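## Task

Place the printed block inside the open drawer and then push that drawer fully closed. Every cabinet must stay roughly where it started. The robot must not topple or finish leaning, or the task fails. Anything that stays put only because the robot is holding it does not count.

## Robot and tools

ROBOT. An omnidirectional base carries a column about 1.75 m tall. A carriage on the column moves 0 to 1.0 m (lift_m) and holds two identical six-joint arms, left and right, each with a two-finger gripper. Arm bases sit about 0.57 m + lift_m above the floor, and the carriage extends about 0.15 m lower than that. A hand reaches about 0.78 m from its shoulder but only about 0.38 m below its arm base. A hand is roughly 0.16 m long and 0.1 m wide (0.14 m open). Parked arm joints 1 to 6: 0, 0.05, 0.05, 1.45, 0, 0; parked, the robot is about 0.95 m wide and 0.7 m long. The wheel motors are weak (2 N m), so they report contact_stop after only a light push. Loose objects may occasionally get a brief nudge.

CAMERAS. carriage_camera is fixed, facing forward and tilted about 20 degrees down. left_wrist_camera and right_wrist_camera look out past the fingertips. All images are 504x504; calibration (K, distortion, T_world_to_cam) is given in the base frame and can be a little off, more so for wrist cameras at long reach.

FRAMES. Base frame: origin on the floor below the base centre, x forward, y left, z up. left_hand and right_hand are the midpoints between each hand's pads, in this frame; quat_wxyz rotates base axes into hand axes (hand z along the fingers, y the opening direction). Odometry frame is the base frame at scene start; base_odometry counts wheel turns, so slip reads as travel; heading is positive to the left, -3.142 to 3.142.

TOOL execute_actions. Arguments: actions, a list holding one action or nothing (empty list just reports state and images), and optional cameras (list of carriage_camera, left_wrist_camera, right_wrist_camera or all; omitted or null means all, [] means none). An action has base, joints, or both, starting together. base takes exactly one key, each a relative offset from where the base last measured itself: translate_m (metres, -2 to 2, forward positive), strafe_m (metres, -2 to 2, left positive) or rotate_rad (radians, -6.3 to 6.3, counter-clockwise/left positive). joints is one flat object keyed by joint name, each value an absolute target: lift_m 0 to 1 m; for each arm (left_ and right_ prefixes) joint1_rad -2.617 to 3.054 (vertical-axis swing, 0 forward, positive left), joint2_rad 0 to 3.141 (shoulder: 0 upper arm back and level, 1.57 up, 3.14 forward), joint3_rad 0 to 3.141 (elbow, 0 folded, 3.14 straight), joint4_rad -1.57 to 1.57 (wrist pitch, positive lifts fingertips), joint5_rad -1.57 to 1.57 (wrist yaw, positive swings fingertips right, opposite to joint 1), joint6_rad -2.094 to 2.094 (roll, positive clockwise from the forearm), gripper_m 0 to 0.093 (pad gap in metres). Omitted joints or base may keep pushing toward older targets. Unknown keys or out-of-range values get the whole call rejected with no motion. Once a result shows a stop, the remaining motion calls in that same reply are skipped.

TOOL wait: seconds (0 to 10); commands nothing, returns state and images. TOOL zoom_image: camera name and region [x0, y0, x1, y1] in pixels of that camera's latest full image, at most 504 by 504. TOOL finished_scene: scene (the current scene number); ends it irreversibly after the last command is held, reports success and gives the next task.

RESULTS. base_status and joint_status tell how each motion ended: done (for the base, wheels turned the commanded amount, slip included; tiny moves may stop short yet say done), off_target (resting away from target, maybe still pushing), contact_stop or time_out (target dropped, holding position). "joint command not followed" plus a cause line means a self-collision check blocked that arm's joint targets (the gripper still acts); listed joints show not_followed, and the robot may retry them on later actions. To recover, move only the blocked arm well away first, then the other arm in a following action. on_its_own lists uncommanded behaviour; "held at" is the held target, not the position. motor_effort gives percent of maximum per motor (bracket = peak of last action), with sizeable fixed bias and noise. Lift effort falling as it lowers means a hand or load is resting on something. A drive_wheels value at rest clearly above its free-move level means the base is still pressing. A holding gripper usually reads off_target. ARM HIT means an arm struck the robot hard. Hand position readings drift, more at long reach; a level hand droops 10 to 17 cm under 1 kg.

CAUTIONS. Contact stops fire late or not at all; arms and grippers have none and spring to target once freed. Arms are not watched while turning. After a blocked drive, back off about 0.2 m (or turn back), again if still pressed; a retry may itself stop spuriously. Beware the column catching a table edge the base slides under, and never reverse into such an edge. Tipping is likeliest with the carriage high, arms extended, a load held, pulling, or a sudden stop; about 1.5 kg per hand with both arms forward can tip it, and only images reveal a lean. Never let the arms strike or squeeze each other. Grip force is about 45 to 60 N per pad. Extended arms heat quickly: MOTOR HOT from 75 °C, a 10 s arm halt at 90 °C, and the arm collapses at 100 °C (OVER-TEMPERATURE FAULT; affected keys read limit_stop_at_motor_heat, so resend targets). Avoid drops, slips, slamming the drawer, and hard pushes on cabinets.

Each tool is called after "Emit:" as name(argument=value, ...), one argument or row to a line, values as JSON.

## Session

Emit:
execute_actions(
  actions=[],
)

Scene clock: 0.00 s.
base_odometry: x=+0.000 y=+0.000 heading=+0.000 (m, m, rad; odometry frame)
base_status: not commanded
joint_positions: lift_m=+0.299 left_joint1_rad=+0.009 left_joint2_rad=+0.047 left_joint3_rad=+0.033 left_joint4_rad=+1.450 left_joint5_rad=+0.029 left_joint6_rad=+0.001 left_gripper_m=+0.094 right_joint1_rad=+0.011 right_joint2_rad=+0.032 right_joint3_rad=+0.032 right_joint4_rad=+1.420 right_joint5_rad=+0.007 right_joint6_rad=-0.038 right_gripper_m=+0.094
joint_status: not commanded
motor_effort: lift_m=+34 drive_wheels=+7 (%)
left_hand: x=+0.3172 y=+0.3314 z=+1.3084 quat_wxyz=(+0.998, +0.014, +0.068, +0.004) (m; base frame)
right_hand: x=+0.3199 y=-0.3368 z=+1.3075 quat_wxyz=(+0.997, +0.001, +0.075, -0.014) (m; base frame)
pictures: carriage_camera, left_wrist_camera, right_wrist_camera
Images, in order (width x height): carriage_camera 504x504, left_wrist_camera 504x504, right_wrist_camera 504x504.

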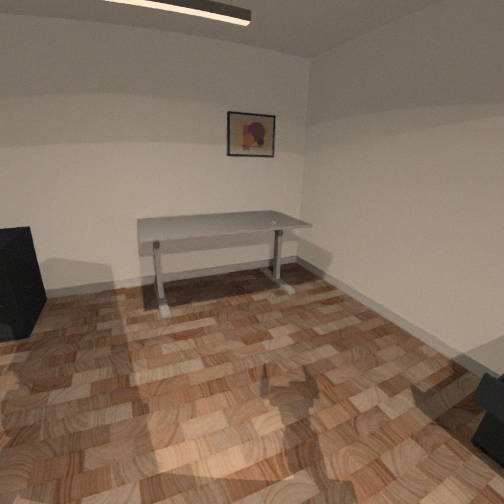

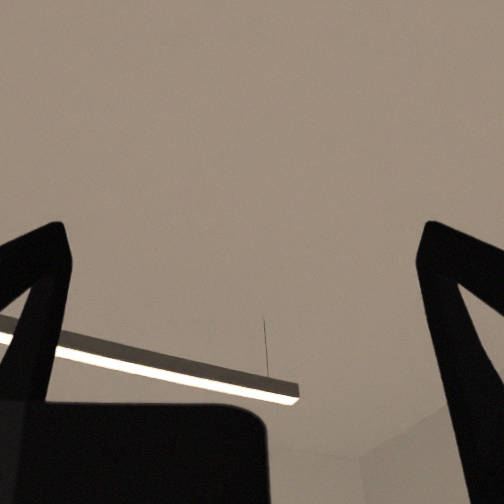

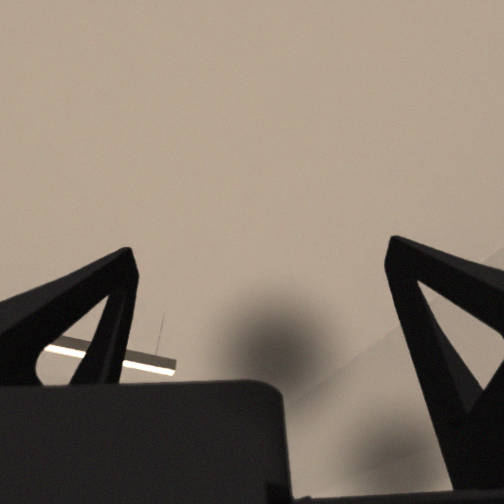

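Emit:
zoom_image(
  camera="carriage_camera",
  region=[130, 190, 330, 260],
)

Emit:
execute_actions(
  actions=[
    {"base":{"rotate_rad":-0.9}},
  ],
  cameras=["carriage_camera"],
)

Region (130, 190, 330, 260) of carriage_camera's 504x504 image, scaled by 2.520, with more detail than that image has; it fills the top 176 rows of this view, and the rest is white.

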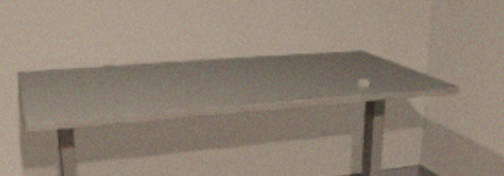

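Scene clock: 2.63 s.
base_odometry: x=+0.000 y=+0.000 heading=-0.898 (m, m, rad; odometry frame)
base_status: done
joint_positions: lift_m=+0.299 left_joint1_rad=+0.009 left_joint2_rad=+0.047 left_joint3_rad=+0.033 left_joint4_rad=+1.450 left_joint5_rad=+0.029 left_joint6_rad=+0.001 left_gripper_m=+0.094 right_joint1_rad=+0.011 right_joint2_rad=+0.032 right_joint3_rad=+0.032 right_joint4_rad=+1.420 right_joint5_rad=+0.007 right_joint6_rad=-0.038 right_gripper_m=+0.094
joint_status: not commanded
motor_effort: lift_m=+34(34) drive_wheels=+18(46) (%)
left_hand: x=+0.3173 y=+0.3314 z=+1.3084 quat_wxyz=(+0.998, +0.014, +0.068, +0.004) (m; base frame)
right_hand: x=+0.3200 y=-0.3368 z=+1.3075 quat_wxyz=(+0.997, +0.001, +0.075, -0.014) (m; base frame)
pictures: carriage_camera
Images, in order (width x height): carriage_camera 504x504.

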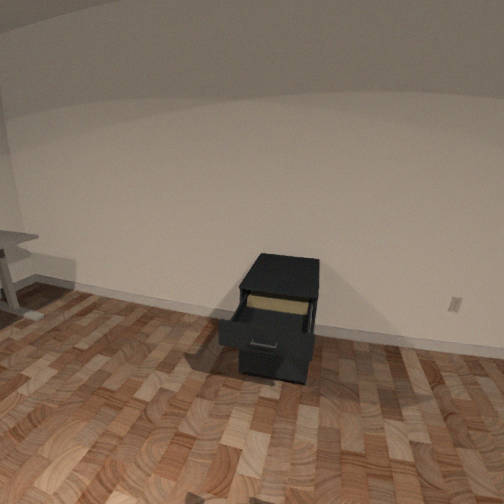

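Emit:
zoom_image(
  camera="carriage_camera",
  region=[190, 240, 350, 400],
)

Region (190, 240, 350, 400) of carriage_camera's 504x504 image, scaled by 3.150, with more detail than that image has.

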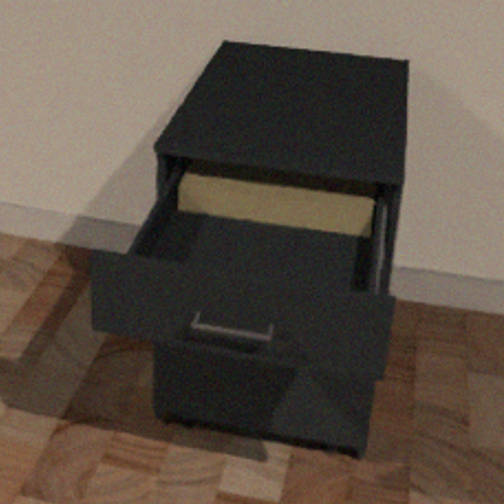

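Emit:
execute_actions(
  actions=[
    {"base":{"rotate_rad":1.37}},
  ],
  cameras=[],
)

Emit:
execute_actions(
  actions=[
    {"base":{"translate_m":1.4}},
  ],
  cameras=[],
)

Emit:
execute_actions(
  actions=[
    {"base":{"strafe_m":-1.05},"joints":{"right_joint2_rad":1.2,"right_joint3_rad":0.9,"right_joint4_rad":-1.0}},
  ],
)

Scene clock: 6.03 s.
base_odometry: x=+0.000 y=+0.000 heading=+0.470 (m, m, rad; odometry frame)
base_status: done
joint_positions: lift_m=+0.299 left_joint1_rad=+0.009 left_joint2_rad=+0.047 left_joint3_rad=+0.033 left_joint4_rad=+1.450 left_joint5_rad=+0.029 left_joint6_rad=+0.001 left_gripper_m=+0.094 right_joint1_rad=+0.011 right_joint2_rad=+0.032 right_joint3_rad=+0.032 right_joint4_rad=+1.419 right_joint5_rad=+0.007 right_joint6_rad=-0.038 right_gripper_m=+0.094
joint_status: not commanded
motor_effort: lift_m=+34(34) drive_wheels=+17(49) (%)
left_hand: x=+0.3173 y=+0.3314 z=+1.3084 quat_wxyz=(+0.998, +0.014, +0.068, +0.004) (m; base frame)
right_hand: x=+0.3201 y=-0.3368 z=+1.3075 quat_wxyz=(+0.997, +0.001, +0.076, -0.014) (m; base frame)
pictures: none
No camera images: the call's "cameras" was empty. Leave "cameras" out to get every camera's image.

Scene clock: 11.27 s.
base_odometry: x=+1.247 y=+0.637 heading=+0.472 (m, m, rad; odometry frame)
base_status: done
joint_positions: lift_m=+0.299 left_joint1_rad=+0.009 left_joint2_rad=+0.047 left_joint3_rad=+0.033 left_joint4_rad=+1.450 left_joint5_rad=+0.029 left_joint6_rad=+0.001 left_gripper_m=+0.094 right_joint1_rad=+0.011 right_joint2_rad=+0.032 right_joint3_rad=+0.032 right_joint4_rad=+1.421 right_joint5_rad=+0.007 right_joint6_rad=-0.038 right_gripper_m=+0.094
joint_status: not commanded
motor_effort: lift_m=+34(34) drive_wheels=-11(48) (%)
left_hand: x=+0.3173 y=+0.3314 z=+1.3084 quat_wxyz=(+0.998, +0.014, +0.068, +0.004) (m; base frame)
right_hand: x=+0.3196 y=-0.3368 z=+1.3076 quat_wxyz=(+0.997, +0.002, +0.075, -0.014) (m; base frame)
pictures: none
No camera images: the call's "cameras" was empty. Leave "cameras" out to get every camera's image.

Scene clock: 15.80 s.
base_odometry: x=+1.725 y=-0.299 heading=+0.472 (m, m, rad; odometry frame)
base_status: done
joint_positions: lift_m=+0.299 left_joint1_rad=+0.009 left_joint2_rad=+0.047 left_joint3_rad=+0.033 left_joint4_rad=+1.450 left_joint5_rad=+0.029 left_joint6_rad=+0.001 left_gripper_m=+0.094 right_joint1_rad=+0.011 right_joint2_rad=+1.203 right_joint3_rad=+0.871 right_joint4_rad=-1.000 right_joint5_rad=+0.007 right_joint6_rad=-0.038 right_gripper_m=+0.094
joint_status: all done
motor_effort: lift_m=+34(34) drive_wheels=-4(37) (%)
left_hand: x=+0.3172 y=+0.3314 z=+1.3084 quat_wxyz=(+0.998, +0.014, +0.068, +0.004) (m; base frame)
right_hand: x=+0.5164 y=-0.3347 z=+0.9802 quat_wxyz=(+0.119, -0.024, +0.993, -0.005) (m; base frame)
pictures: carriage_camera, left_wrist_camera, right_wrist_camera
camera_calibration (this result's frames):
left_wrist_camera: T_world_to_cam=[[0.00019519, -0.998806, -0.048851, 0.396579], [0.695081, 0.035256, -0.718066, 0.708885], [0.718931, -0.0338152, 0.694258, -0.996466], [0, 0, 0, 1]] pos_world=[0.22358, 0.337418, 1.2202]
right_wrist_camera: T_world_to_cam=[[0.00280338, -0.999926, 0.011824, -0.337465], [-0.923296, 0.0019532, 0.384084, 0.104855], [-0.384079, -0.0119938, -0.923222, 1.216], [0, 0, 0, 1]] pos_world=[0.564799, -0.32306, 1.08636]
Images, in order (width x height): carriage_camera 504x504, left_wrist_camera 504x504, right_wrist_camera 504x504.

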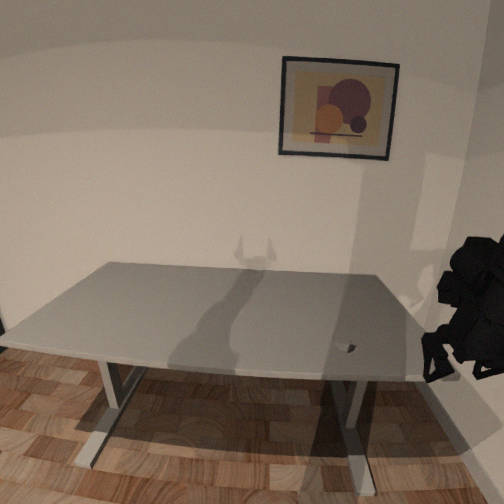

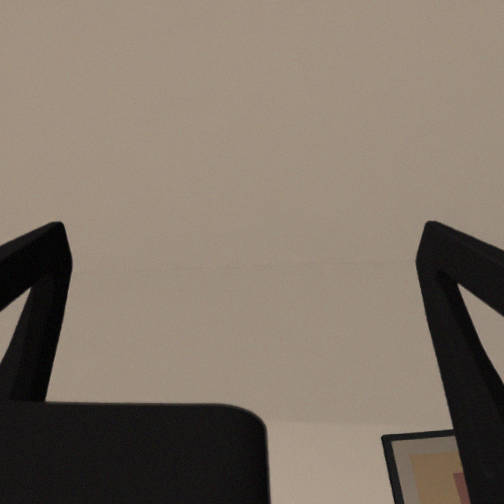

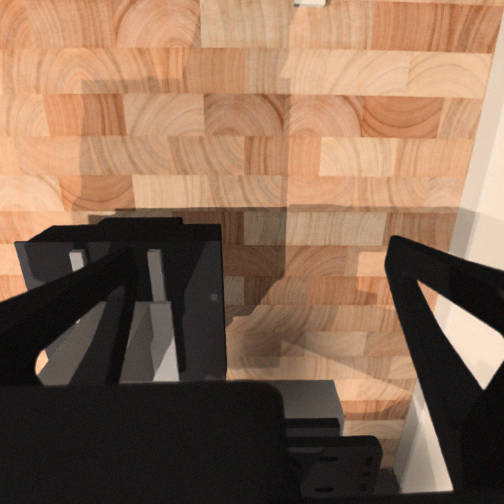

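Emit:
execute_actions(
  actions=[
    {"base":{"strafe_m":0.03},"joints":{"lift_m":0.4,"right_joint2_rad":2.33,"right_joint3_rad":1.12,"right_joint4_rad":-0.34}},
  ],
  cameras=[],
)

Emit:
execute_actions(
  actions=[
    {"base":{"translate_m":0.27}},
  ],
  cameras=["carriage_camera","right_wrist_camera"],
)

Scene clock: 17.63 s.
base_odometry: x=+1.711 y=-0.272 heading=+0.472 (m, m, rad; odometry frame)
base_status: done
joint_positions: lift_m=+0.400 left_joint1_rad=+0.009 left_joint2_rad=+0.047 left_joint3_rad=+0.033 left_joint4_rad=+1.450 left_joint5_rad=+0.029 left_joint6_rad=+0.001 left_gripper_m=+0.094 right_joint1_rad=+0.011 right_joint2_rad=+2.335 right_joint3_rad=+1.124 right_joint4_rad=-0.346 right_joint5_rad=+0.007 right_joint6_rad=-0.038 right_gripper_m=+0.094
joint_status: all done
motor_effort: lift_m=+34(43) drive_wheels=+3(40) (%)
left_hand: x=+0.3172 y=+0.3314 z=+1.4098 quat_wxyz=(+0.998, +0.014, +0.068, +0.004) (m; base frame)
right_hand: x=+0.6301 y=-0.3335 z=+0.8337 quat_wxyz=(+0.006, -0.024, +1.000, -0.003) (m; base frame)
pictures: none
No camera images: the call's "cameras" was empty. Leave "cameras" out to get every camera's image.

Scene clock: 20.13 s.
base_odometry: x=+1.952 y=-0.149 heading=+0.471 (m, m, rad; odometry frame)
base_status: done
joint_positions: lift_m=+0.400 left_joint1_rad=+0.009 left_joint2_rad=+0.047 left_joint3_rad=+0.033 left_joint4_rad=+1.450 left_joint5_rad=+0.029 left_joint6_rad=+0.001 left_gripper_m=+0.094 right_joint1_rad=+0.011 right_joint2_rad=+2.335 right_joint3_rad=+1.124 right_joint4_rad=-0.345 right_joint5_rad=+0.007 right_joint6_rad=-0.038 right_gripper_m=+0.094
joint_status: not commanded
motor_effort: lift_m=+34(34) drive_wheels=-8(34) (%)
left_hand: x=+0.3172 y=+0.3314 z=+1.4098 quat_wxyz=(+0.998, +0.014, +0.068, +0.004) (m; base frame)
right_hand: x=+0.6304 y=-0.3335 z=+0.8337 quat_wxyz=(+0.007, -0.024, +1.000, -0.003) (m; base frame)
pictures: carriage_camera, right_wrist_camera
camera_calibration (this result's frames):
carriage_camera: T_world_to_cam=[[0.0311933, -0.9991, 0.0287572, -0.0449309], [-0.339094, -0.0376431, -0.939999, 1.37755], [0.940235, 0.0195703, -0.339963, 0.306766], [0, 0, 0, 1]] pos_world=[0.180089, 0.000961478, 1.40048]
right_wrist_camera: T_world_to_cam=[[0.00563513, -0.999896, 0.0132772, -0.337822], [-0.81452, 0.00311286, 0.580127, 0.0348269], [-0.580108, -0.0140836, -0.814418, 1.15668], [0, 0, 0, 1]] pos_world=[0.701269, -0.321605, 0.926301]
Images, in order (width x height): carriage_camera 504x504, right_wrist_camera 504x504.

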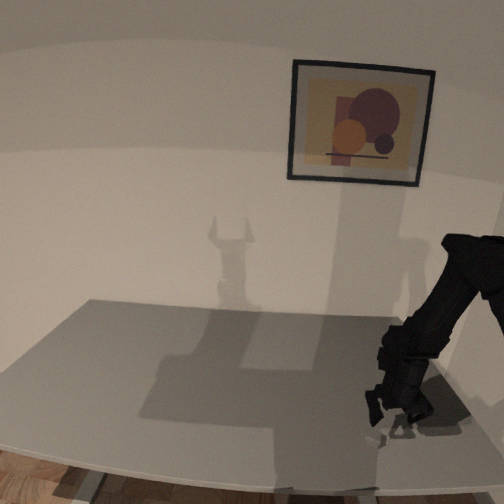

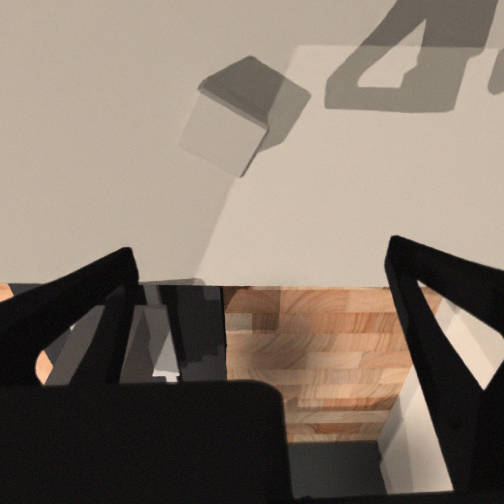

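Emit:
execute_actions(
  actions=[
    {"base":{"translate_m":0.016},"joints":{"lift_m":0.34,"right_joint1_rad":0.06,"right_joint6_rad":0.56}},
  ],
  cameras=["right_wrist_camera"],
)

Scene clock: 21.47 s.
base_odometry: x=+1.966 y=-0.142 heading=+0.470 (m, m, rad; odometry frame)
base_status: done
joint_positions: lift_m=+0.340 left_joint1_rad=+0.009 left_joint2_rad=+0.047 left_joint3_rad=+0.033 left_joint4_rad=+1.449 left_joint5_rad=+0.029 left_joint6_rad=+0.001 left_gripper_m=+0.094 right_joint1_rad=+0.060 right_joint2_rad=+2.338 right_joint3_rad=+1.124 right_joint4_rad=-0.342 right_joint5_rad=+0.007 right_joint6_rad=+0.550 right_gripper_m=+0.094
joint_status: all done
motor_effort: lift_m=+32(32) drive_wheels=+7(42) (%)
left_hand: x=+0.3175 y=+0.3314 z=+1.3499 quat_wxyz=(+0.998, +0.014, +0.068, +0.004) (m; base frame)
right_hand: x=+0.6300 y=-0.3164 z=+0.7731 quat_wxyz=(+0.008, +0.243, +0.970, -0.001) (m; base frame)
pictures: right_wrist_camera
camera_calibration (this result's frames):
right_wrist_camera: T_world_to_cam=[[-0.50873, -0.860916, 0.00401797, 0.0552766], [-0.700817, 0.416827, 0.578888, 0.129745], [-0.500049, 0.291682, -0.815397, 1.15432], [0, 0, 0, 1]] pos_world=[0.696263, -0.343186, 0.865897]
Images, in order (width x height): right_wrist_camera 504x504.

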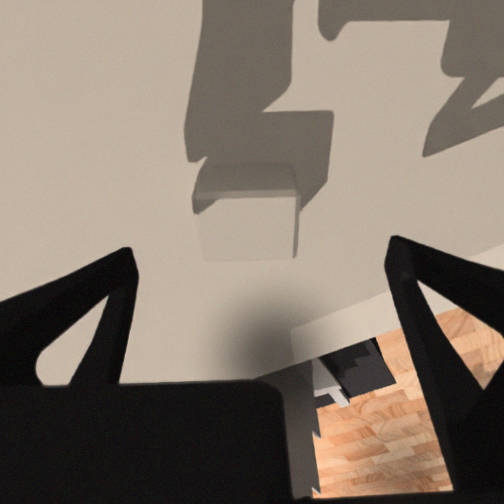

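Emit:
execute_actions(
  actions=[
    {"joints":{"lift_m":0.308}},
  ],
  cameras=["right_wrist_camera","carriage_camera"],
)

Scene clock: 22.20 s.
base_odometry: x=+1.966 y=-0.142 heading=+0.470 (m, m, rad; odometry frame)
base_status: not commanded
joint_positions: lift_m=+0.308 left_joint1_rad=+0.009 left_joint2_rad=+0.047 left_joint3_rad=+0.033 left_joint4_rad=+1.449 left_joint5_rad=+0.029 left_joint6_rad=+0.001 left_gripper_m=+0.094 right_joint1_rad=+0.060 right_joint2_rad=+2.338 right_joint3_rad=+1.124 right_joint4_rad=-0.342 right_joint5_rad=+0.007 right_joint6_rad=+0.550 right_gripper_m=+0.094
joint_status: all done
motor_effort: lift_m=+32(33) drive_wheels=+6(7) (%)
left_hand: x=+0.3175 y=+0.3314 z=+1.3179 quat_wxyz=(+0.998, +0.014, +0.068, +0.004) (m; base frame)
right_hand: x=+0.6299 y=-0.3164 z=+0.7409 quat_wxyz=(+0.008, +0.243, +0.970, -0.001) (m; base frame)
pictures: carriage_camera, right_wrist_camera
camera_calibration (this result's frames):
carriage_camera: T_world_to_cam=[[0.0311933, -0.9991, 0.0287572, -0.0422888], [-0.339094, -0.0376431, -0.939999, 1.29119], [0.940235, 0.0195703, -0.339963, 0.275532], [0, 0, 0, 1]] pos_world=[0.180089, 0.000961478, 1.3086]
right_wrist_camera: T_world_to_cam=[[-0.50873, -0.860916, 0.00401797, 0.0554018], [-0.700817, 0.416827, 0.578888, 0.148337], [-0.500049, 0.291682, -0.815397, 1.12812], [0, 0, 0, 1]] pos_world=[0.696256, -0.343186, 0.833772]
Images, in order (width x height): carriage_camera 504x504, right_wrist_camera 504x504.

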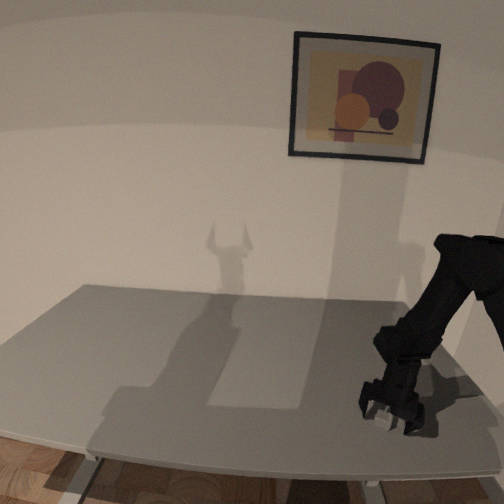

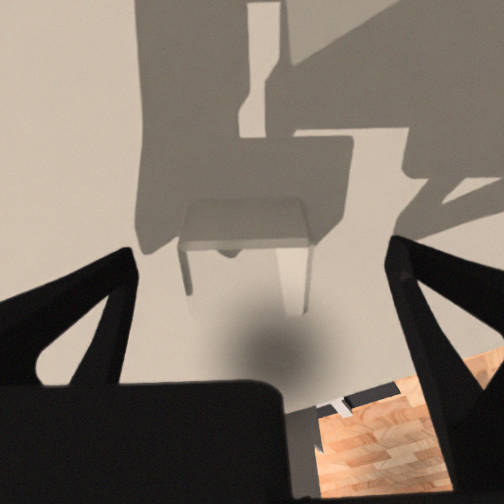

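Shadows nearly meet the tips; close.

Emit:
execute_actions(
  actions=[
    {"joints":{"right_gripper_m":0.02}},
  ],
  cameras=[],
)

Emit:
execute_actions(
  actions=[
    {"joints":{"lift_m":0.36}},
  ],
  cameras=["right_wrist_camera"],
)

Scene clock: 22.93 s.
base_odometry: x=+1.966 y=-0.142 heading=+0.470 (m, m, rad; odometry frame)
base_status: not commanded
joint_positions: lift_m=+0.308 left_joint1_rad=+0.009 left_joint2_rad=+0.047 left_joint3_rad=+0.033 left_joint4_rad=+1.449 left_joint5_rad=+0.029 left_joint6_rad=+0.001 left_gripper_m=+0.094 right_joint1_rad=+0.060 right_joint2_rad=+2.338 right_joint3_rad=+1.124 right_joint4_rad=-0.342 right_joint5_rad=+0.007 right_joint6_rad=+0.550 right_gripper_m=+0.039
joint_status: right_gripper_m off_target (ended at +0.039, target +0.020)
motor_effort: lift_m=+32(32) drive_wheels=+6(7) (%)
left_hand: x=+0.3175 y=+0.3314 z=+1.3179 quat_wxyz=(+0.998, +0.014, +0.068, +0.004) (m; base frame)
right_hand: x=+0.6299 y=-0.3164 z=+0.7409 quat_wxyz=(+0.008, +0.243, +0.970, -0.001) (m; base frame)
pictures: none
No camera images: the call's "cameras" was empty. Leave "cameras" out to get every camera's image.

Scene clock: 23.67 s.
base_odometry: x=+1.966 y=-0.142 heading=+0.470 (m, m, rad; odometry frame)
base_status: not commanded
joint_positions: lift_m=+0.360 left_joint1_rad=+0.009 left_joint2_rad=+0.047 left_joint3_rad=+0.033 left_joint4_rad=+1.449 left_joint5_rad=+0.029 left_joint6_rad=+0.001 left_gripper_m=+0.094 right_joint1_rad=+0.060 right_joint2_rad=+2.335 right_joint3_rad=+1.124 right_joint4_rad=-0.341 right_joint5_rad=+0.007 right_joint6_rad=+0.550 right_gripper_m=+0.039
joint_status: all done
motor_effort: lift_m=+35(42) drive_wheels=+6(7) (%)
left_hand: x=+0.3175 y=+0.3314 z=+1.3697 quat_wxyz=(+0.998, +0.014, +0.068, +0.004) (m; base frame)
right_hand: x=+0.6311 y=-0.3163 z=+0.7939 quat_wxyz=(+0.010, +0.243, +0.970, +0.000) (m; base frame)
pictures: right_wrist_camera
camera_calibration (this result's frames):
right_wrist_camera: T_world_to_cam=[[-0.508743, -0.860917, 0.00145748, 0.0578936], [-0.703455, 0.416669, 0.575793, 0.12257], [-0.496318, 0.291906, -0.817594, 1.17131], [0, 0, 0, 1]] pos_world=[0.697016, -0.343141, 0.886996]
Images, in order (width x height): right_wrist_camera 504x504.

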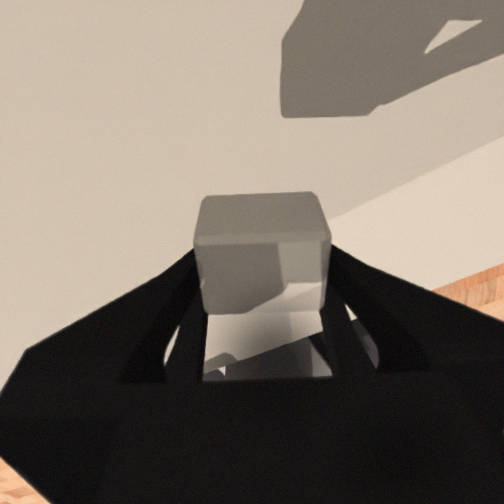

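Emit:
execute_actions(
  actions=[
    {"base":{"strafe_m":0.55},"joints":{"right_joint1_rad":0.0,"right_joint6_rad":0.0}},
  ],
  cameras=[],
)

Emit:
execute_actions(
  actions=[
    {"base":{"translate_m":-1.19}},
  ],
  cameras=[],
)

Emit:
execute_actions(
  actions=[
    {"base":{"rotate_rad":-1.55}},
  ],
  cameras=["right_wrist_camera","carriage_camera"],
)

Scene clock: 27.27 s.
base_odometry: x=+1.718 y=+0.348 heading=+0.470 (m, m, rad; odometry frame)
base_status: done
joint_positions: lift_m=+0.360 left_joint1_rad=+0.009 left_joint2_rad=+0.047 left_joint3_rad=+0.033 left_joint4_rad=+1.449 left_joint5_rad=+0.029 left_joint6_rad=+0.001 left_gripper_m=+0.094 right_joint1_rad=-0.003 right_joint2_rad=+2.335 right_joint3_rad=+1.124 right_joint4_rad=-0.341 right_joint5_rad=+0.007 right_joint6_rad=+0.010 right_gripper_m=+0.039
joint_status: all done
motor_effort: lift_m=+35(35) drive_wheels=-4(38) (%)
left_hand: x=+0.3175 y=+0.3314 z=+1.3697 quat_wxyz=(+0.998, +0.014, +0.068, +0.004) (m; base frame)
right_hand: x=+0.6317 y=-0.3384 z=+0.7939 quat_wxyz=(+0.010, +0.007, +1.000, -0.003) (m; base frame)
pictures: none
No camera images: the call's "cameras" was empty. Leave "cameras" out to get every camera's image.

Scene clock: 32.07 s.
base_odometry: x=+0.656 y=-0.191 heading=+0.470 (m, m, rad; odometry frame)
base_status: done
joint_positions: lift_m=+0.360 left_joint1_rad=+0.009 left_joint2_rad=+0.047 left_joint3_rad=+0.033 left_joint4_rad=+1.449 left_joint5_rad=+0.029 left_joint6_rad=+0.001 left_gripper_m=+0.094 right_joint1_rad=-0.003 right_joint2_rad=+2.335 right_joint3_rad=+1.124 right_joint4_rad=-0.341 right_joint5_rad=+0.007 right_joint6_rad=+0.010 right_gripper_m=+0.039
joint_status: not commanded
motor_effort: lift_m=+35(35) drive_wheels=-4(38) (%)
left_hand: x=+0.3175 y=+0.3314 z=+1.3697 quat_wxyz=(+0.998, +0.014, +0.068, +0.004) (m; base frame)
right_hand: x=+0.6317 y=-0.3384 z=+0.7939 quat_wxyz=(+0.010, +0.007, +1.000, -0.003) (m; base frame)
pictures: none
No camera images: the call's "cameras" was empty. Leave "cameras" out to get every camera's image.

Scene clock: 35.17 s.
base_odometry: x=+0.657 y=-0.191 heading=-1.079 (m, m, rad; odometry frame)
base_status: done
joint_positions: lift_m=+0.360 left_joint1_rad=+0.009 left_joint2_rad=+0.047 left_joint3_rad=+0.033 left_joint4_rad=+1.449 left_joint5_rad=+0.029 left_joint6_rad=+0.001 left_gripper_m=+0.094 right_joint1_rad=-0.003 right_joint2_rad=+2.335 right_joint3_rad=+1.124 right_joint4_rad=-0.336 right_joint5_rad=+0.007 right_joint6_rad=+0.010 right_gripper_m=+0.039
joint_status: not commanded
motor_effort: lift_m=+35(35) drive_wheels=+17(48) (%)
left_hand: x=+0.3175 y=+0.3314 z=+1.3697 quat_wxyz=(+0.998, +0.014, +0.068, +0.004) (m; base frame)
right_hand: x=+0.6327 y=-0.3382 z=+0.7939 quat_wxyz=(+0.012, +0.006, +1.000, -0.003) (m; base frame)
pictures: carriage_camera, right_wrist_camera
camera_calibration (this result's frames):
carriage_camera: T_world_to_cam=[[0.0311933, -0.9991, 0.0287572, -0.0437782], [-0.339094, -0.0376431, -0.939999, 1.33988], [0.940235, 0.0195703, -0.339963, 0.29314], [0, 0, 0, 1]] pos_world=[0.180089, 0.000961478, 1.3604]
right_wrist_camera: T_world_to_cam=[[-0.0562403, -0.998344, 0.0120876, -0.301347], [-0.818247, 0.0530253, 0.572417, 0.0851291], [-0.57211, 0.0223022, -0.819874, 1.1371], [0, 0, 0, 1]] pos_world=[0.703252, -0.330722, 0.887188]
Images, in order (width x height): carriage_camera 504x504, right_wrist_camera 504x504.

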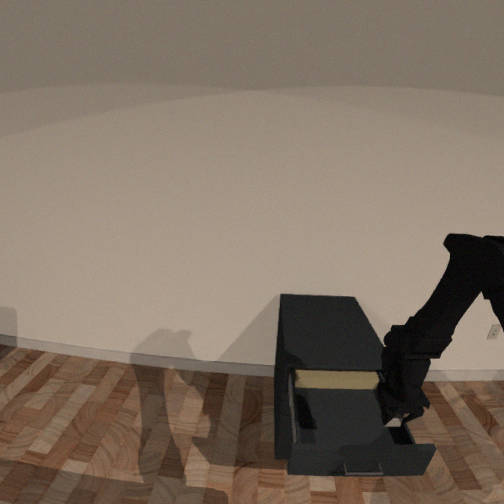

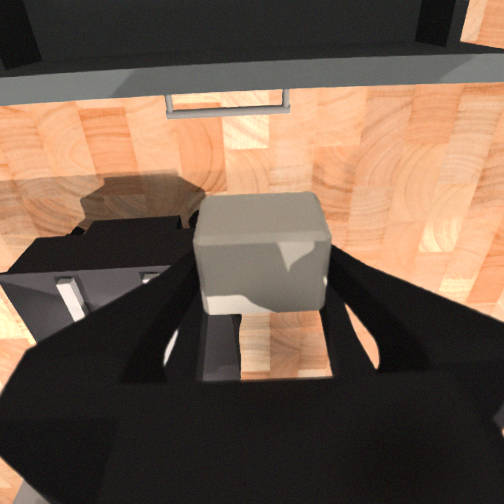

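Emit:
execute_actions(
  actions=[
    {"base":{"translate_m":0.16},"joints":{"lift_m":0.27}},
  ],
  cameras=[],
)

Emit:
execute_actions(
  actions=[
    {"joints":{"lift_m":0.14}},
  ],
  cameras=["right_wrist_camera","carriage_camera"],
)

Scene clock: 37.40 s.
base_odometry: x=+0.732 y=-0.332 heading=-1.080 (m, m, rad; odometry frame)
base_status: done
joint_positions: lift_m=+0.270 left_joint1_rad=+0.009 left_joint2_rad=+0.047 left_joint3_rad=+0.033 left_joint4_rad=+1.450 left_joint5_rad=+0.029 left_joint6_rad=+0.001 left_gripper_m=+0.094 right_joint1_rad=-0.003 right_joint2_rad=+2.337 right_joint3_rad=+1.124 right_joint4_rad=-0.342 right_joint5_rad=+0.007 right_joint6_rad=+0.010 right_gripper_m=+0.039
joint_status: all done
motor_effort: lift_m=+32(33) drive_wheels=-9(38) (%)
left_hand: x=+0.3173 y=+0.3314 z=+1.2799 quat_wxyz=(+0.998, +0.014, +0.068, +0.004) (m; base frame)
right_hand: x=+0.6307 y=-0.3381 z=+0.7033 quat_wxyz=(+0.008, +0.006, +1.000, -0.003) (m; base frame)
pictures: none
No camera images: the call's "cameras" was empty. Leave "cameras" out to get every camera's image.

Scene clock: 38.47 s.
base_odometry: x=+0.732 y=-0.332 heading=-1.080 (m, m, rad; odometry frame)
base_status: not commanded
joint_positions: lift_m=+0.140 left_joint1_rad=+0.009 left_joint2_rad=+0.047 left_joint3_rad=+0.033 left_joint4_rad=+1.450 left_joint5_rad=+0.029 left_joint6_rad=+0.001 left_gripper_m=+0.094 right_joint1_rad=-0.003 right_joint2_rad=+2.337 right_joint3_rad=+1.124 right_joint4_rad=-0.341 right_joint5_rad=+0.007 right_joint6_rad=+0.010 right_gripper_m=+0.039
joint_status: all done
motor_effort: lift_m=+32(32) drive_wheels=-9(10) (%)
left_hand: x=+0.3173 y=+0.3314 z=+1.1499 quat_wxyz=(+0.998, +0.014, +0.068, +0.004) (m; base frame)
right_hand: x=+0.6308 y=-0.3381 z=+0.5732 quat_wxyz=(+0.008, +0.006, +1.000, -0.003) (m; base frame)
pictures: carriage_camera, right_wrist_camera
camera_calibration (this result's frames):
carriage_camera: T_world_to_cam=[[0.0311933, -0.9991, 0.0287572, -0.0374588], [-0.339094, -0.0376431, -0.939999, 1.13331], [0.940235, 0.0195703, -0.339963, 0.218432], [0, 0, 0, 1]] pos_world=[0.180089, 0.000961478, 1.14065]
right_wrist_camera: T_world_to_cam=[[-0.0561465, -0.998344, 0.0124958, -0.299076], [-0.813855, 0.0530135, 0.578644, 0.203519], [-0.578348, 0.022319, -0.815485, 0.95651], [0, 0, 0, 1]] pos_world=[0.702039, -0.330719, 0.665991]
Images, in order (width x height): carriage_camera 504x504, right_wrist_camera 504x504.

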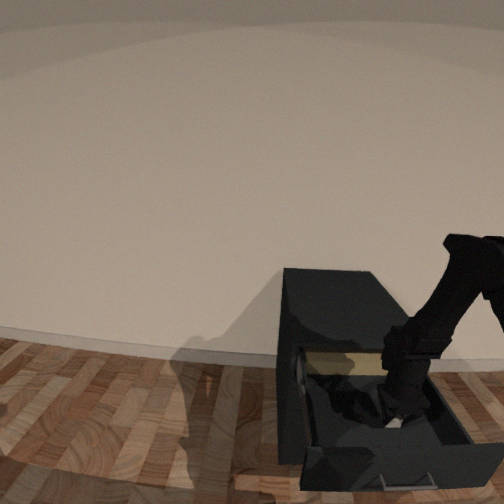

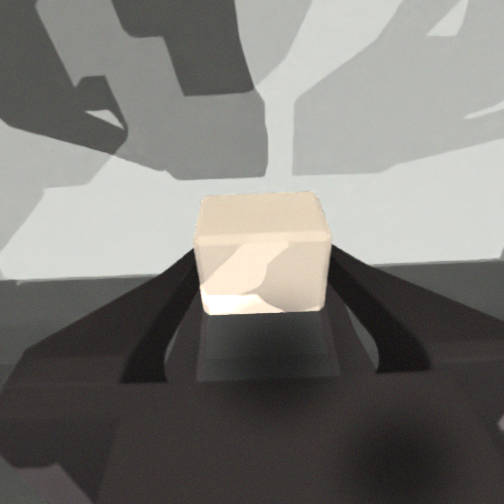

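Emit:
execute_actions(
  actions=[
    {"base":{"translate_m":0.03},"joints":{"lift_m":0.12}},
  ],
  cameras=["right_wrist_camera"],
)

Scene clock: 39.50 s.
base_odometry: x=+0.746 y=-0.359 heading=-1.081 (m, m, rad; odometry frame)
base_status: done
joint_positions: lift_m=+0.120 left_joint1_rad=+0.009 left_joint2_rad=+0.047 left_joint3_rad=+0.033 left_joint4_rad=+1.450 left_joint5_rad=+0.029 left_joint6_rad=+0.001 left_gripper_m=+0.094 right_joint1_rad=-0.002 right_joint2_rad=+2.338 right_joint3_rad=+1.124 right_joint4_rad=-0.344 right_joint5_rad=+0.007 right_joint6_rad=+0.010 right_gripper_m=+0.039
joint_status: all done
motor_effort: lift_m=+32(32) drive_wheels=-10(48) (%)
left_hand: x=+0.3173 y=+0.3314 z=+1.1299 quat_wxyz=(+0.998, +0.014, +0.068, +0.004) (m; base frame)
right_hand: x=+0.6299 y=-0.3380 z=+0.5528 quat_wxyz=(+0.006, +0.006, +1.000, -0.003) (m; base frame)
pictures: right_wrist_camera
camera_calibration (this result's frames):
right_wrist_camera: T_world_to_cam=[[-0.0557224, -0.998366, 0.0126793, -0.299111], [-0.811884, 0.0526984, 0.581435, 0.211725], [-0.581153, 0.0221049, -0.813494, 0.939959], [0, 0, 0, 1]] pos_world=[0.701489, -0.330557, 0.645339]
Images, in order (width x height): right_wrist_camera 504x504.

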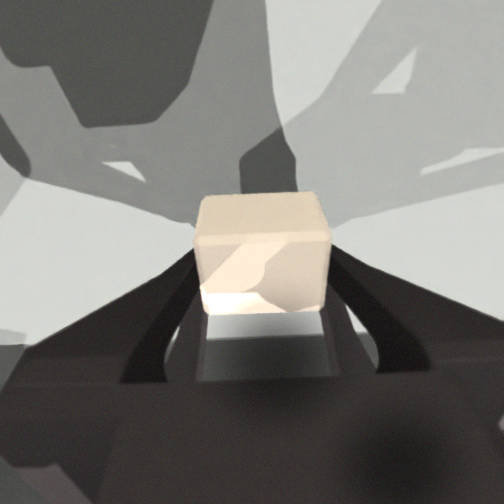

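Emit:
execute_actions(
  actions=[
    {"joints":{"lift_m":0.108}},
  ],
  cameras=[],
)

Emit:
execute_actions(
  actions=[
    {"joints":{"right_gripper_m":0.07}},
  ],
  cameras=["right_wrist_camera"],
)

Emit:
execute_actions(
  actions=[
    {"joints":{"lift_m":0.26}},
  ],
  cameras=["right_wrist_camera","carriage_camera"],
)

Scene clock: 40.27 s.
base_odometry: x=+0.746 y=-0.358 heading=-1.081 (m, m, rad; odometry frame)
base_status: not commanded
joint_positions: lift_m=+0.108 left_joint1_rad=+0.009 left_joint2_rad=+0.047 left_joint3_rad=+0.033 left_joint4_rad=+1.450 left_joint5_rad=+0.029 left_joint6_rad=+0.001 left_gripper_m=+0.094 right_joint1_rad=-0.002 right_joint2_rad=+2.334 right_joint3_rad=+1.124 right_joint4_rad=-0.342 right_joint5_rad=+0.007 right_joint6_rad=+0.010 right_gripper_m=+0.039
joint_status: all done
motor_effort: lift_m=+31(33) drive_wheels=+8(11) (%)
left_hand: x=+0.3173 y=+0.3314 z=+1.1180 quat_wxyz=(+0.998, +0.014, +0.068, +0.004) (m; base frame)
right_hand: x=+0.6315 y=-0.3380 z=+0.5423 quat_wxyz=(+0.009, +0.006, +1.000, -0.003) (m; base frame)
pictures: none
No camera images: the call's "cameras" was empty. Leave "cameras" out to get every camera's image.

Scene clock: 40.87 s.
base_odometry: x=+0.746 y=-0.358 heading=-1.081 (m, m, rad; odometry frame)
base_status: not commanded
joint_positions: lift_m=+0.108 left_joint1_rad=+0.009 left_joint2_rad=+0.047 left_joint3_rad=+0.033 left_joint4_rad=+1.450 left_joint5_rad=+0.029 left_joint6_rad=+0.001 left_gripper_m=+0.094 right_joint1_rad=-0.002 right_joint2_rad=+2.334 right_joint3_rad=+1.124 right_joint4_rad=-0.342 right_joint5_rad=+0.007 right_joint6_rad=+0.010 right_gripper_m=+0.070
joint_status: all done
motor_effort: lift_m=+31(31) drive_wheels=-9(9) (%)
left_hand: x=+0.3173 y=+0.3314 z=+1.1180 quat_wxyz=(+0.998, +0.014, +0.068, +0.004) (m; base frame)
right_hand: x=+0.6315 y=-0.3380 z=+0.5423 quat_wxyz=(+0.009, +0.006, +1.000, -0.003) (m; base frame)
pictures: right_wrist_camera
camera_calibration (this result's frames):
right_wrist_camera: T_world_to_cam=[[-0.055418, -0.998387, 0.0123602, -0.298919], [-0.815436, 0.0523997, 0.57647, 0.223951], [-0.576188, 0.0218679, -0.817025, 0.931024], [0, 0, 0, 1]] pos_world=[0.702497, -0.330532, 0.635264]
Images, in order (width x height): right_wrist_camera 504x504.

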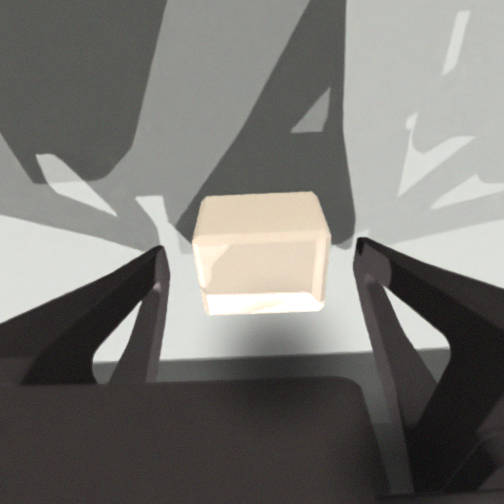

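Scene clock: 42.00 s.
base_odometry: x=+0.746 y=-0.358 heading=-1.081 (m, m, rad; odometry frame)
base_status: not commanded
joint_positions: lift_m=+0.260 left_joint1_rad=+0.009 left_joint2_rad=+0.047 left_joint3_rad=+0.033 left_joint4_rad=+1.450 left_joint5_rad=+0.029 left_joint6_rad=+0.001 left_gripper_m=+0.094 right_joint1_rad=-0.002 right_joint2_rad=+2.335 right_joint3_rad=+1.124 right_joint4_rad=-0.341 right_joint5_rad=+0.007 right_joint6_rad=+0.010 right_gripper_m=+0.070
joint_status: all done
motor_effort: lift_m=+35(43) drive_wheels=-9(9) (%)
left_hand: x=+0.3173 y=+0.3314 z=+1.2697 quat_wxyz=(+0.998, +0.014, +0.068, +0.004) (m; base frame)
right_hand: x=+0.6314 y=-0.3380 z=+0.6936 quat_wxyz=(+0.009, +0.006, +1.000, -0.003) (m; base frame)
pictures: carriage_camera, right_wrist_camera
camera_calibration (this result's frames):
carriage_camera: T_world_to_cam=[[0.0311933, -0.9991, 0.0287572, -0.0409028], [-0.339094, -0.0376431, -0.939999, 1.24589], [0.940235, 0.0195703, -0.339963, 0.259147], [0, 0, 0, 1]] pos_world=[0.180089, 0.000961478, 1.26041]
right_wrist_camera: T_world_to_cam=[[-0.0554133, -0.998387, 0.0123804, -0.300813], [-0.815217, 0.0523992, 0.576781, 0.136278], [-0.576499, 0.0218686, -0.816805, 1.05463], [0, 0, 0, 1]] pos_world=[0.702419, -0.330531, 0.786545]
Images, in order (width x height): carriage_camera 504x504, right_wrist_camera 504x504.

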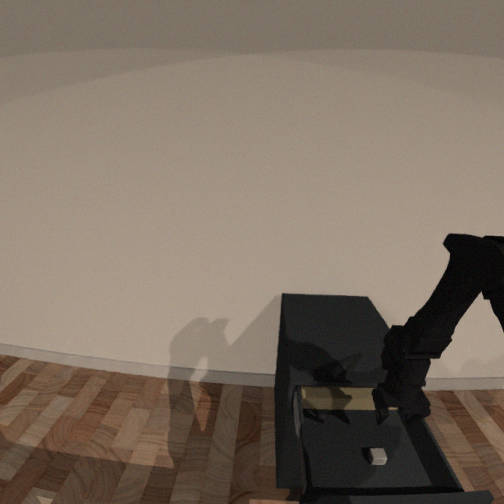

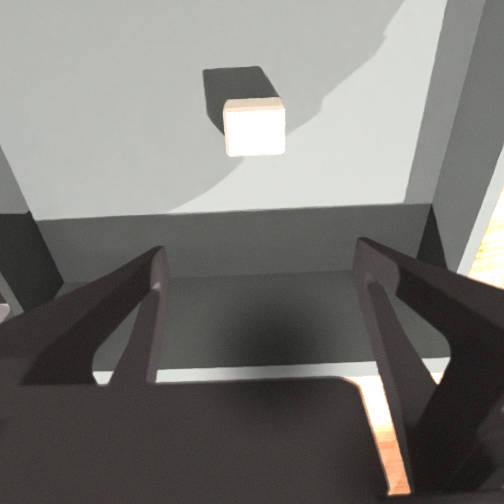

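Emit:
execute_actions(
  actions=[
    {"base":{"translate_m":-0.47},"joints":{"lift_m":0.2,"right_joint2_rad":2.57,"right_joint3_rad":1.17,"right_joint4_rad":1.41,"right_gripper_m":0.0,"right_joint1_rad":0.04,"right_joint5_rad":0.04}},
  ],
  cameras=[],
)

Emit:
execute_actions(
  actions=[
    {"joints":{"lift_m":0.0}},
  ],
  cameras=["right_wrist_camera","carriage_camera"],
)

Scene clock: 45.40 s.
base_odometry: x=+0.525 y=+0.057 heading=-1.082 (m, m, rad; odometry frame)
base_status: done
joint_positions: lift_m=+0.200 left_joint1_rad=+0.009 left_joint2_rad=+0.047 left_joint3_rad=+0.033 left_joint4_rad=+1.447 left_joint5_rad=+0.029 left_joint6_rad=+0.001 left_gripper_m=+0.094 right_joint1_rad=+0.039 right_joint2_rad=+2.566 right_joint3_rad=+1.163 right_joint4_rad=+1.399 right_joint5_rad=+0.036 right_joint6_rad=+0.010 right_gripper_m=+0.000
joint_status: all done
motor_effort: lift_m=+30(34) drive_wheels=-9(51) (%)
left_hand: x=+0.3180 y=+0.3314 z=+1.2100 quat_wxyz=(+0.998, +0.014, +0.069, +0.004) (m; base frame)
right_hand: x=+0.8689 y=-0.3195 z=+0.8086 quat_wxyz=(+0.706, +0.003, +0.709, +0.004) (m; base frame)
pictures: none
No camera images: the call's "cameras" was empty. Leave "cameras" out to get every camera's image.

Scene clock: 46.73 s.
base_odometry: x=+0.525 y=+0.057 heading=-1.082 (m, m, rad; odometry frame)
base_status: not commanded
joint_positions: lift_m=+0.000 left_joint1_rad=+0.009 left_joint2_rad=+0.047 left_joint3_rad=+0.033 left_joint4_rad=+1.447 left_joint5_rad=+0.029 left_joint6_rad=+0.001 left_gripper_m=+0.094 right_joint1_rad=+0.039 right_joint2_rad=+2.579 right_joint3_rad=+1.163 right_joint4_rad=+1.398 right_joint5_rad=+0.036 right_joint6_rad=+0.010 right_gripper_m=+0.000
joint_status: all done
motor_effort: lift_m=+32(32) drive_wheels=-9(10) (%)
left_hand: x=+0.3180 y=+0.3314 z=+1.0098 quat_wxyz=(+0.998, +0.014, +0.069, +0.004) (m; base frame)
right_hand: x=+0.8677 y=-0.3195 z=+0.6005 quat_wxyz=(+0.700, +0.002, +0.714, +0.004) (m; base frame)
pictures: carriage_camera, right_wrist_camera
camera_calibration (this result's frames):
carriage_camera: T_world_to_cam=[[0.0311933, -0.9991, 0.0287572, -0.0334323], [-0.339094, -0.0376431, -0.939999, 1.00169], [0.940235, 0.0195703, -0.339963, 0.170832], [0, 0, 0, 1]] pos_world=[0.180089, 0.000961478, 1.00063]
right_wrist_camera: T_world_to_cam=[[-0.00522268, -0.998631, -0.0520392, -0.273058], [-0.607182, 0.0445155, -0.793315, 1.02138], [0.794545, 0.027454, -0.606584, -0.199686], [0, 0, 0, 1]] pos_world=[0.777395, -0.312669, 0.674936]
Images, in order (width x height): carriage_camera 504x504, right_wrist_camera 504x504.

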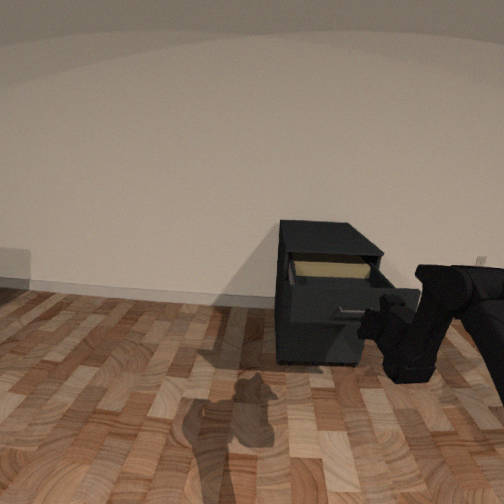

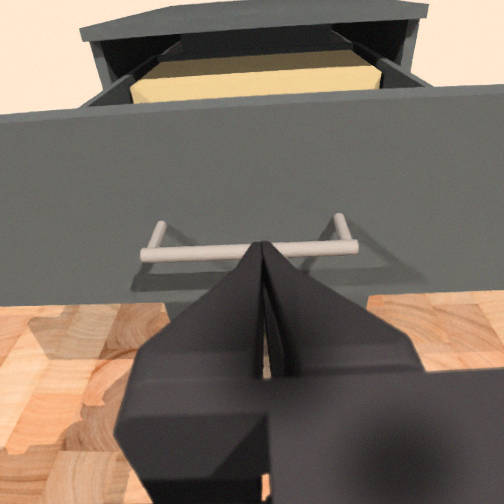

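Emit:
execute_actions(
  actions=[
    {"base":{"translate_m":0.055}},
  ],
  cameras=["right_wrist_camera"],
)

Emit:
execute_actions(
  actions=[
    {"base":{"translate_m":0.26}},
  ],
  cameras=["right_wrist_camera","carriage_camera"],
)

Scene clock: 48.20 s.
base_odometry: x=+0.551 y=+0.008 heading=-1.082 (m, m, rad; odometry frame)
base_status: done
joint_positions: lift_m=+0.000 left_joint1_rad=+0.009 left_joint2_rad=+0.047 left_joint3_rad=+0.033 left_joint4_rad=+1.448 left_joint5_rad=+0.029 left_joint6_rad=+0.001 left_gripper_m=+0.094 right_joint1_rad=+0.039 right_joint2_rad=+2.579 right_joint3_rad=+1.163 right_joint4_rad=+1.398 right_joint5_rad=+0.037 right_joint6_rad=+0.010 right_gripper_m=+0.000
joint_status: not commanded
motor_effort: lift_m=+32(32) drive_wheels=-3(42) (%)
left_hand: x=+0.3178 y=+0.3314 z=+1.0098 quat_wxyz=(+0.998, +0.014, +0.069, +0.004) (m; base frame)
right_hand: x=+0.8677 y=-0.3198 z=+0.6005 quat_wxyz=(+0.700, +0.003, +0.714, +0.004) (m; base frame)
pictures: right_wrist_camera
camera_calibration (this result's frames):
right_wrist_camera: T_world_to_cam=[[-0.0059845, -0.998627, -0.0520319, -0.272689], [-0.607148, 0.0449729, -0.793315, 1.02151], [0.794566, 0.0268435, -0.606584, -0.199897], [0, 0, 0, 1]] pos_world=[0.777407, -0.312889, 0.674936]
Images, in order (width x height): right_wrist_camera 504x504.

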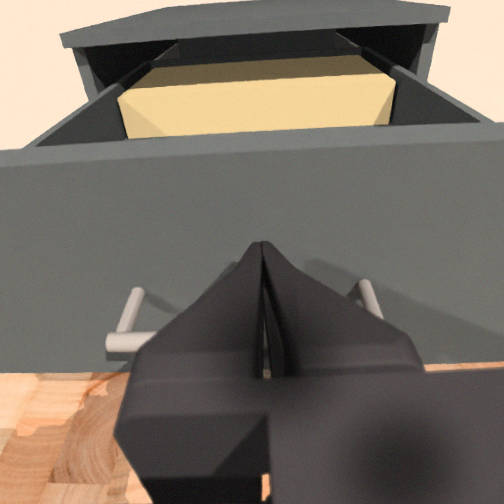

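Scene clock: 50.63 s.
base_odometry: x=+0.673 y=-0.222 heading=-1.083 (m, m, rad; odometry frame)
base_status: done
joint_positions: lift_m=+0.000 left_joint1_rad=+0.009 left_joint2_rad=+0.047 left_joint3_rad=+0.033 left_joint4_rad=+1.448 left_joint5_rad=+0.029 left_joint6_rad=+0.001 left_gripper_m=+0.094 right_joint1_rad=+0.039 right_joint2_rad=+2.579 right_joint3_rad=+1.161 right_joint4_rad=+1.404 right_joint5_rad=+0.036 right_joint6_rad=+0.010 right_gripper_m=+0.000
joint_status: not commanded
motor_effort: lift_m=+32(32) drive_wheels=-11(43) (%)
left_hand: x=+0.3177 y=+0.3314 z=+1.0099 quat_wxyz=(+0.998, +0.014, +0.069, +0.004) (m; base frame)
right_hand: x=+0.8673 y=-0.3195 z=+0.6015 quat_wxyz=(+0.702, +0.002, +0.712, +0.004) (m; base frame)
pictures: carriage_camera, right_wrist_camera
camera_calibration (this result's frames):
carriage_camera: T_world_to_cam=[[0.0311933, -0.9991, 0.0287572, -0.0334323], [-0.339094, -0.0376431, -0.939999, 1.00169], [0.940235, 0.0195703, -0.339963, 0.170832], [0, 0, 0, 1]] pos_world=[0.180089, 0.000961478, 1.00063]
right_wrist_camera: T_world_to_cam=[[-0.00460328, -0.998624, -0.0522458, -0.273367], [-0.603564, 0.0444312, -0.796075, 1.02044], [0.797301, 0.0278692, -0.602938, -0.203278], [0, 0, 0, 1]] pos_world=[0.776717, -0.312665, 0.675501]
Images, in order (width x height): carriage_camera 504x504, right_wrist_camera 504x504.

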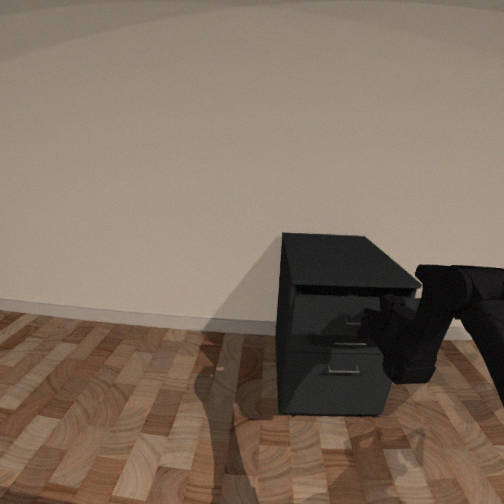

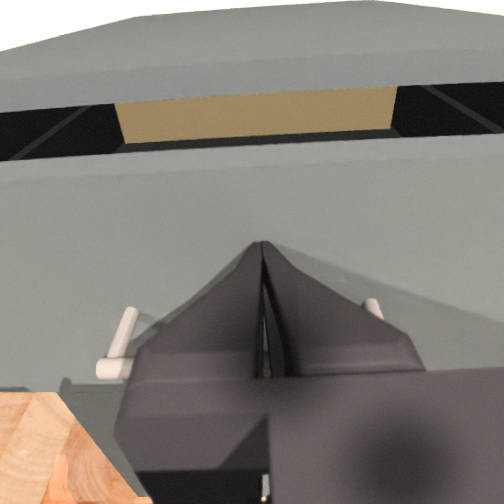

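Emit:
execute_actions(
  actions=[
    {"base":{"translate_m":0.05}},
  ],
  cameras=["right_wrist_camera","carriage_camera"],
)

Scene clock: 52.10 s.
base_odometry: x=+0.696 y=-0.266 heading=-1.085 (m, m, rad; odometry frame)
base_status: done
joint_positions: lift_m=+0.000 left_joint1_rad=+0.009 left_joint2_rad=+0.047 left_joint3_rad=+0.033 left_joint4_rad=+1.448 left_joint5_rad=+0.029 left_joint6_rad=+0.001 left_gripper_m=+0.094 right_joint1_rad=+0.039 right_joint2_rad=+2.579 right_joint3_rad=+1.161 right_joint4_rad=+1.405 right_joint5_rad=+0.039 right_joint6_rad=+0.010 right_gripper_m=+0.000
joint_status: not commanded
motor_effort: lift_m=+32(32) drive_wheels=-9(45) (%)
left_hand: x=+0.3176 y=+0.3314 z=+1.0099 quat_wxyz=(+0.998, +0.014, +0.068, +0.004) (m; base frame)
right_hand: x=+0.8674 y=-0.3199 z=+0.6017 quat_wxyz=(+0.702, +0.003, +0.712, +0.003) (m; base frame)
pictures: carriage_camera, right_wrist_camera
camera_calibration (this result's frames):
carriage_camera: T_world_to_cam=[[0.0311933, -0.9991, 0.0287572, -0.0334323], [-0.339094, -0.0376431, -0.939999, 1.00169], [0.940235, 0.0195703, -0.339963, 0.170832], [0, 0, 0, 1]] pos_world=[0.180089, 0.000961478, 1.00063]
right_wrist_camera: T_world_to_cam=[[-0.00722974, -0.998608, -0.0522421, -0.271535], [-0.602835, 0.0460351, -0.796537, 1.02077], [0.797833, 0.0257346, -0.602329, -0.204665], [0, 0, 0, 1]] pos_world=[0.776682, -0.312881, 0.675619]
Images, in order (width x height): carriage_camera 504x504, right_wrist_camera 504x504.

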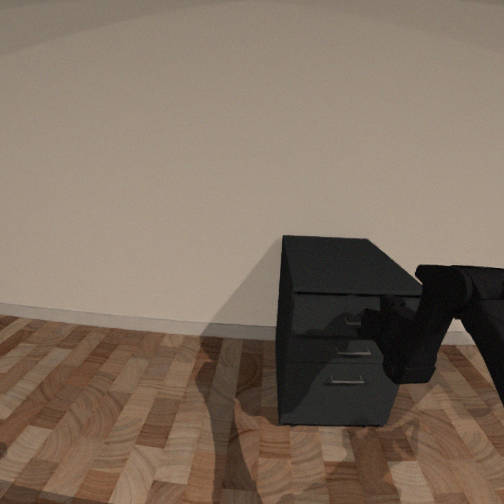

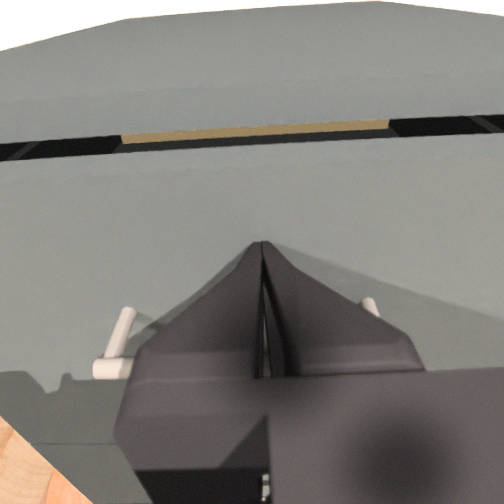

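Emit:
execute_actions(
  actions=[
    {"base":{"translate_m":0.025}},
  ],
  cameras=["right_wrist_camera"],
)

Scene clock: 53.03 s.
base_odometry: x=+0.708 y=-0.288 heading=-1.086 (m, m, rad; odometry frame)
base_status: done
joint_positions: lift_m=+0.000 left_joint1_rad=+0.009 left_joint2_rad=+0.047 left_joint3_rad=+0.033 left_joint4_rad=+1.449 left_joint5_rad=+0.029 left_joint6_rad=+0.001 left_gripper_m=+0.094 right_joint1_rad=+0.039 right_joint2_rad=+2.579 right_joint3_rad=+1.161 right_joint4_rad=+1.406 right_joint5_rad=+0.041 right_joint6_rad=+0.010 right_gripper_m=+0.000
joint_status: not commanded
motor_effort: lift_m=+32(32) drive_wheels=-11(47) (%)
left_hand: x=+0.3174 y=+0.3314 z=+1.0099 quat_wxyz=(+0.998, +0.014, +0.068, +0.004) (m; base frame)
right_hand: x=+0.8674 y=-0.3206 z=+0.6021 quat_wxyz=(+0.703, +0.004, +0.711, +0.002) (m; base frame)
pictures: right_wrist_camera
camera_calibration (this result's frames):
right_wrist_camera: T_world_to_cam=[[-0.00979645, -0.998583, -0.0523025, -0.269855], [-0.60119, 0.0476779, -0.797683, 1.02097], [0.799046, 0.0236293, -0.600805, -0.207021], [0, 0, 0, 1]] pos_world=[0.776572, -0.313259, 0.675915]
Images, in order (width x height): right_wrist_camera 504x504.

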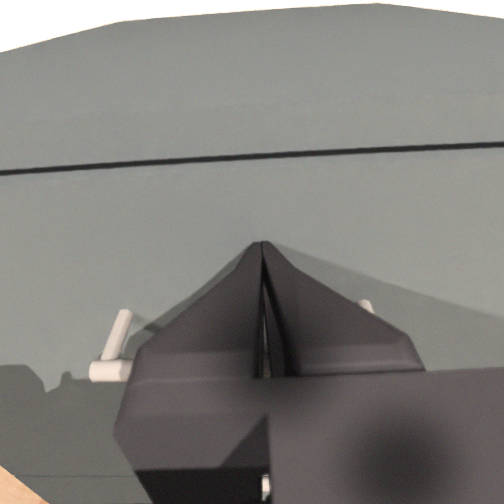

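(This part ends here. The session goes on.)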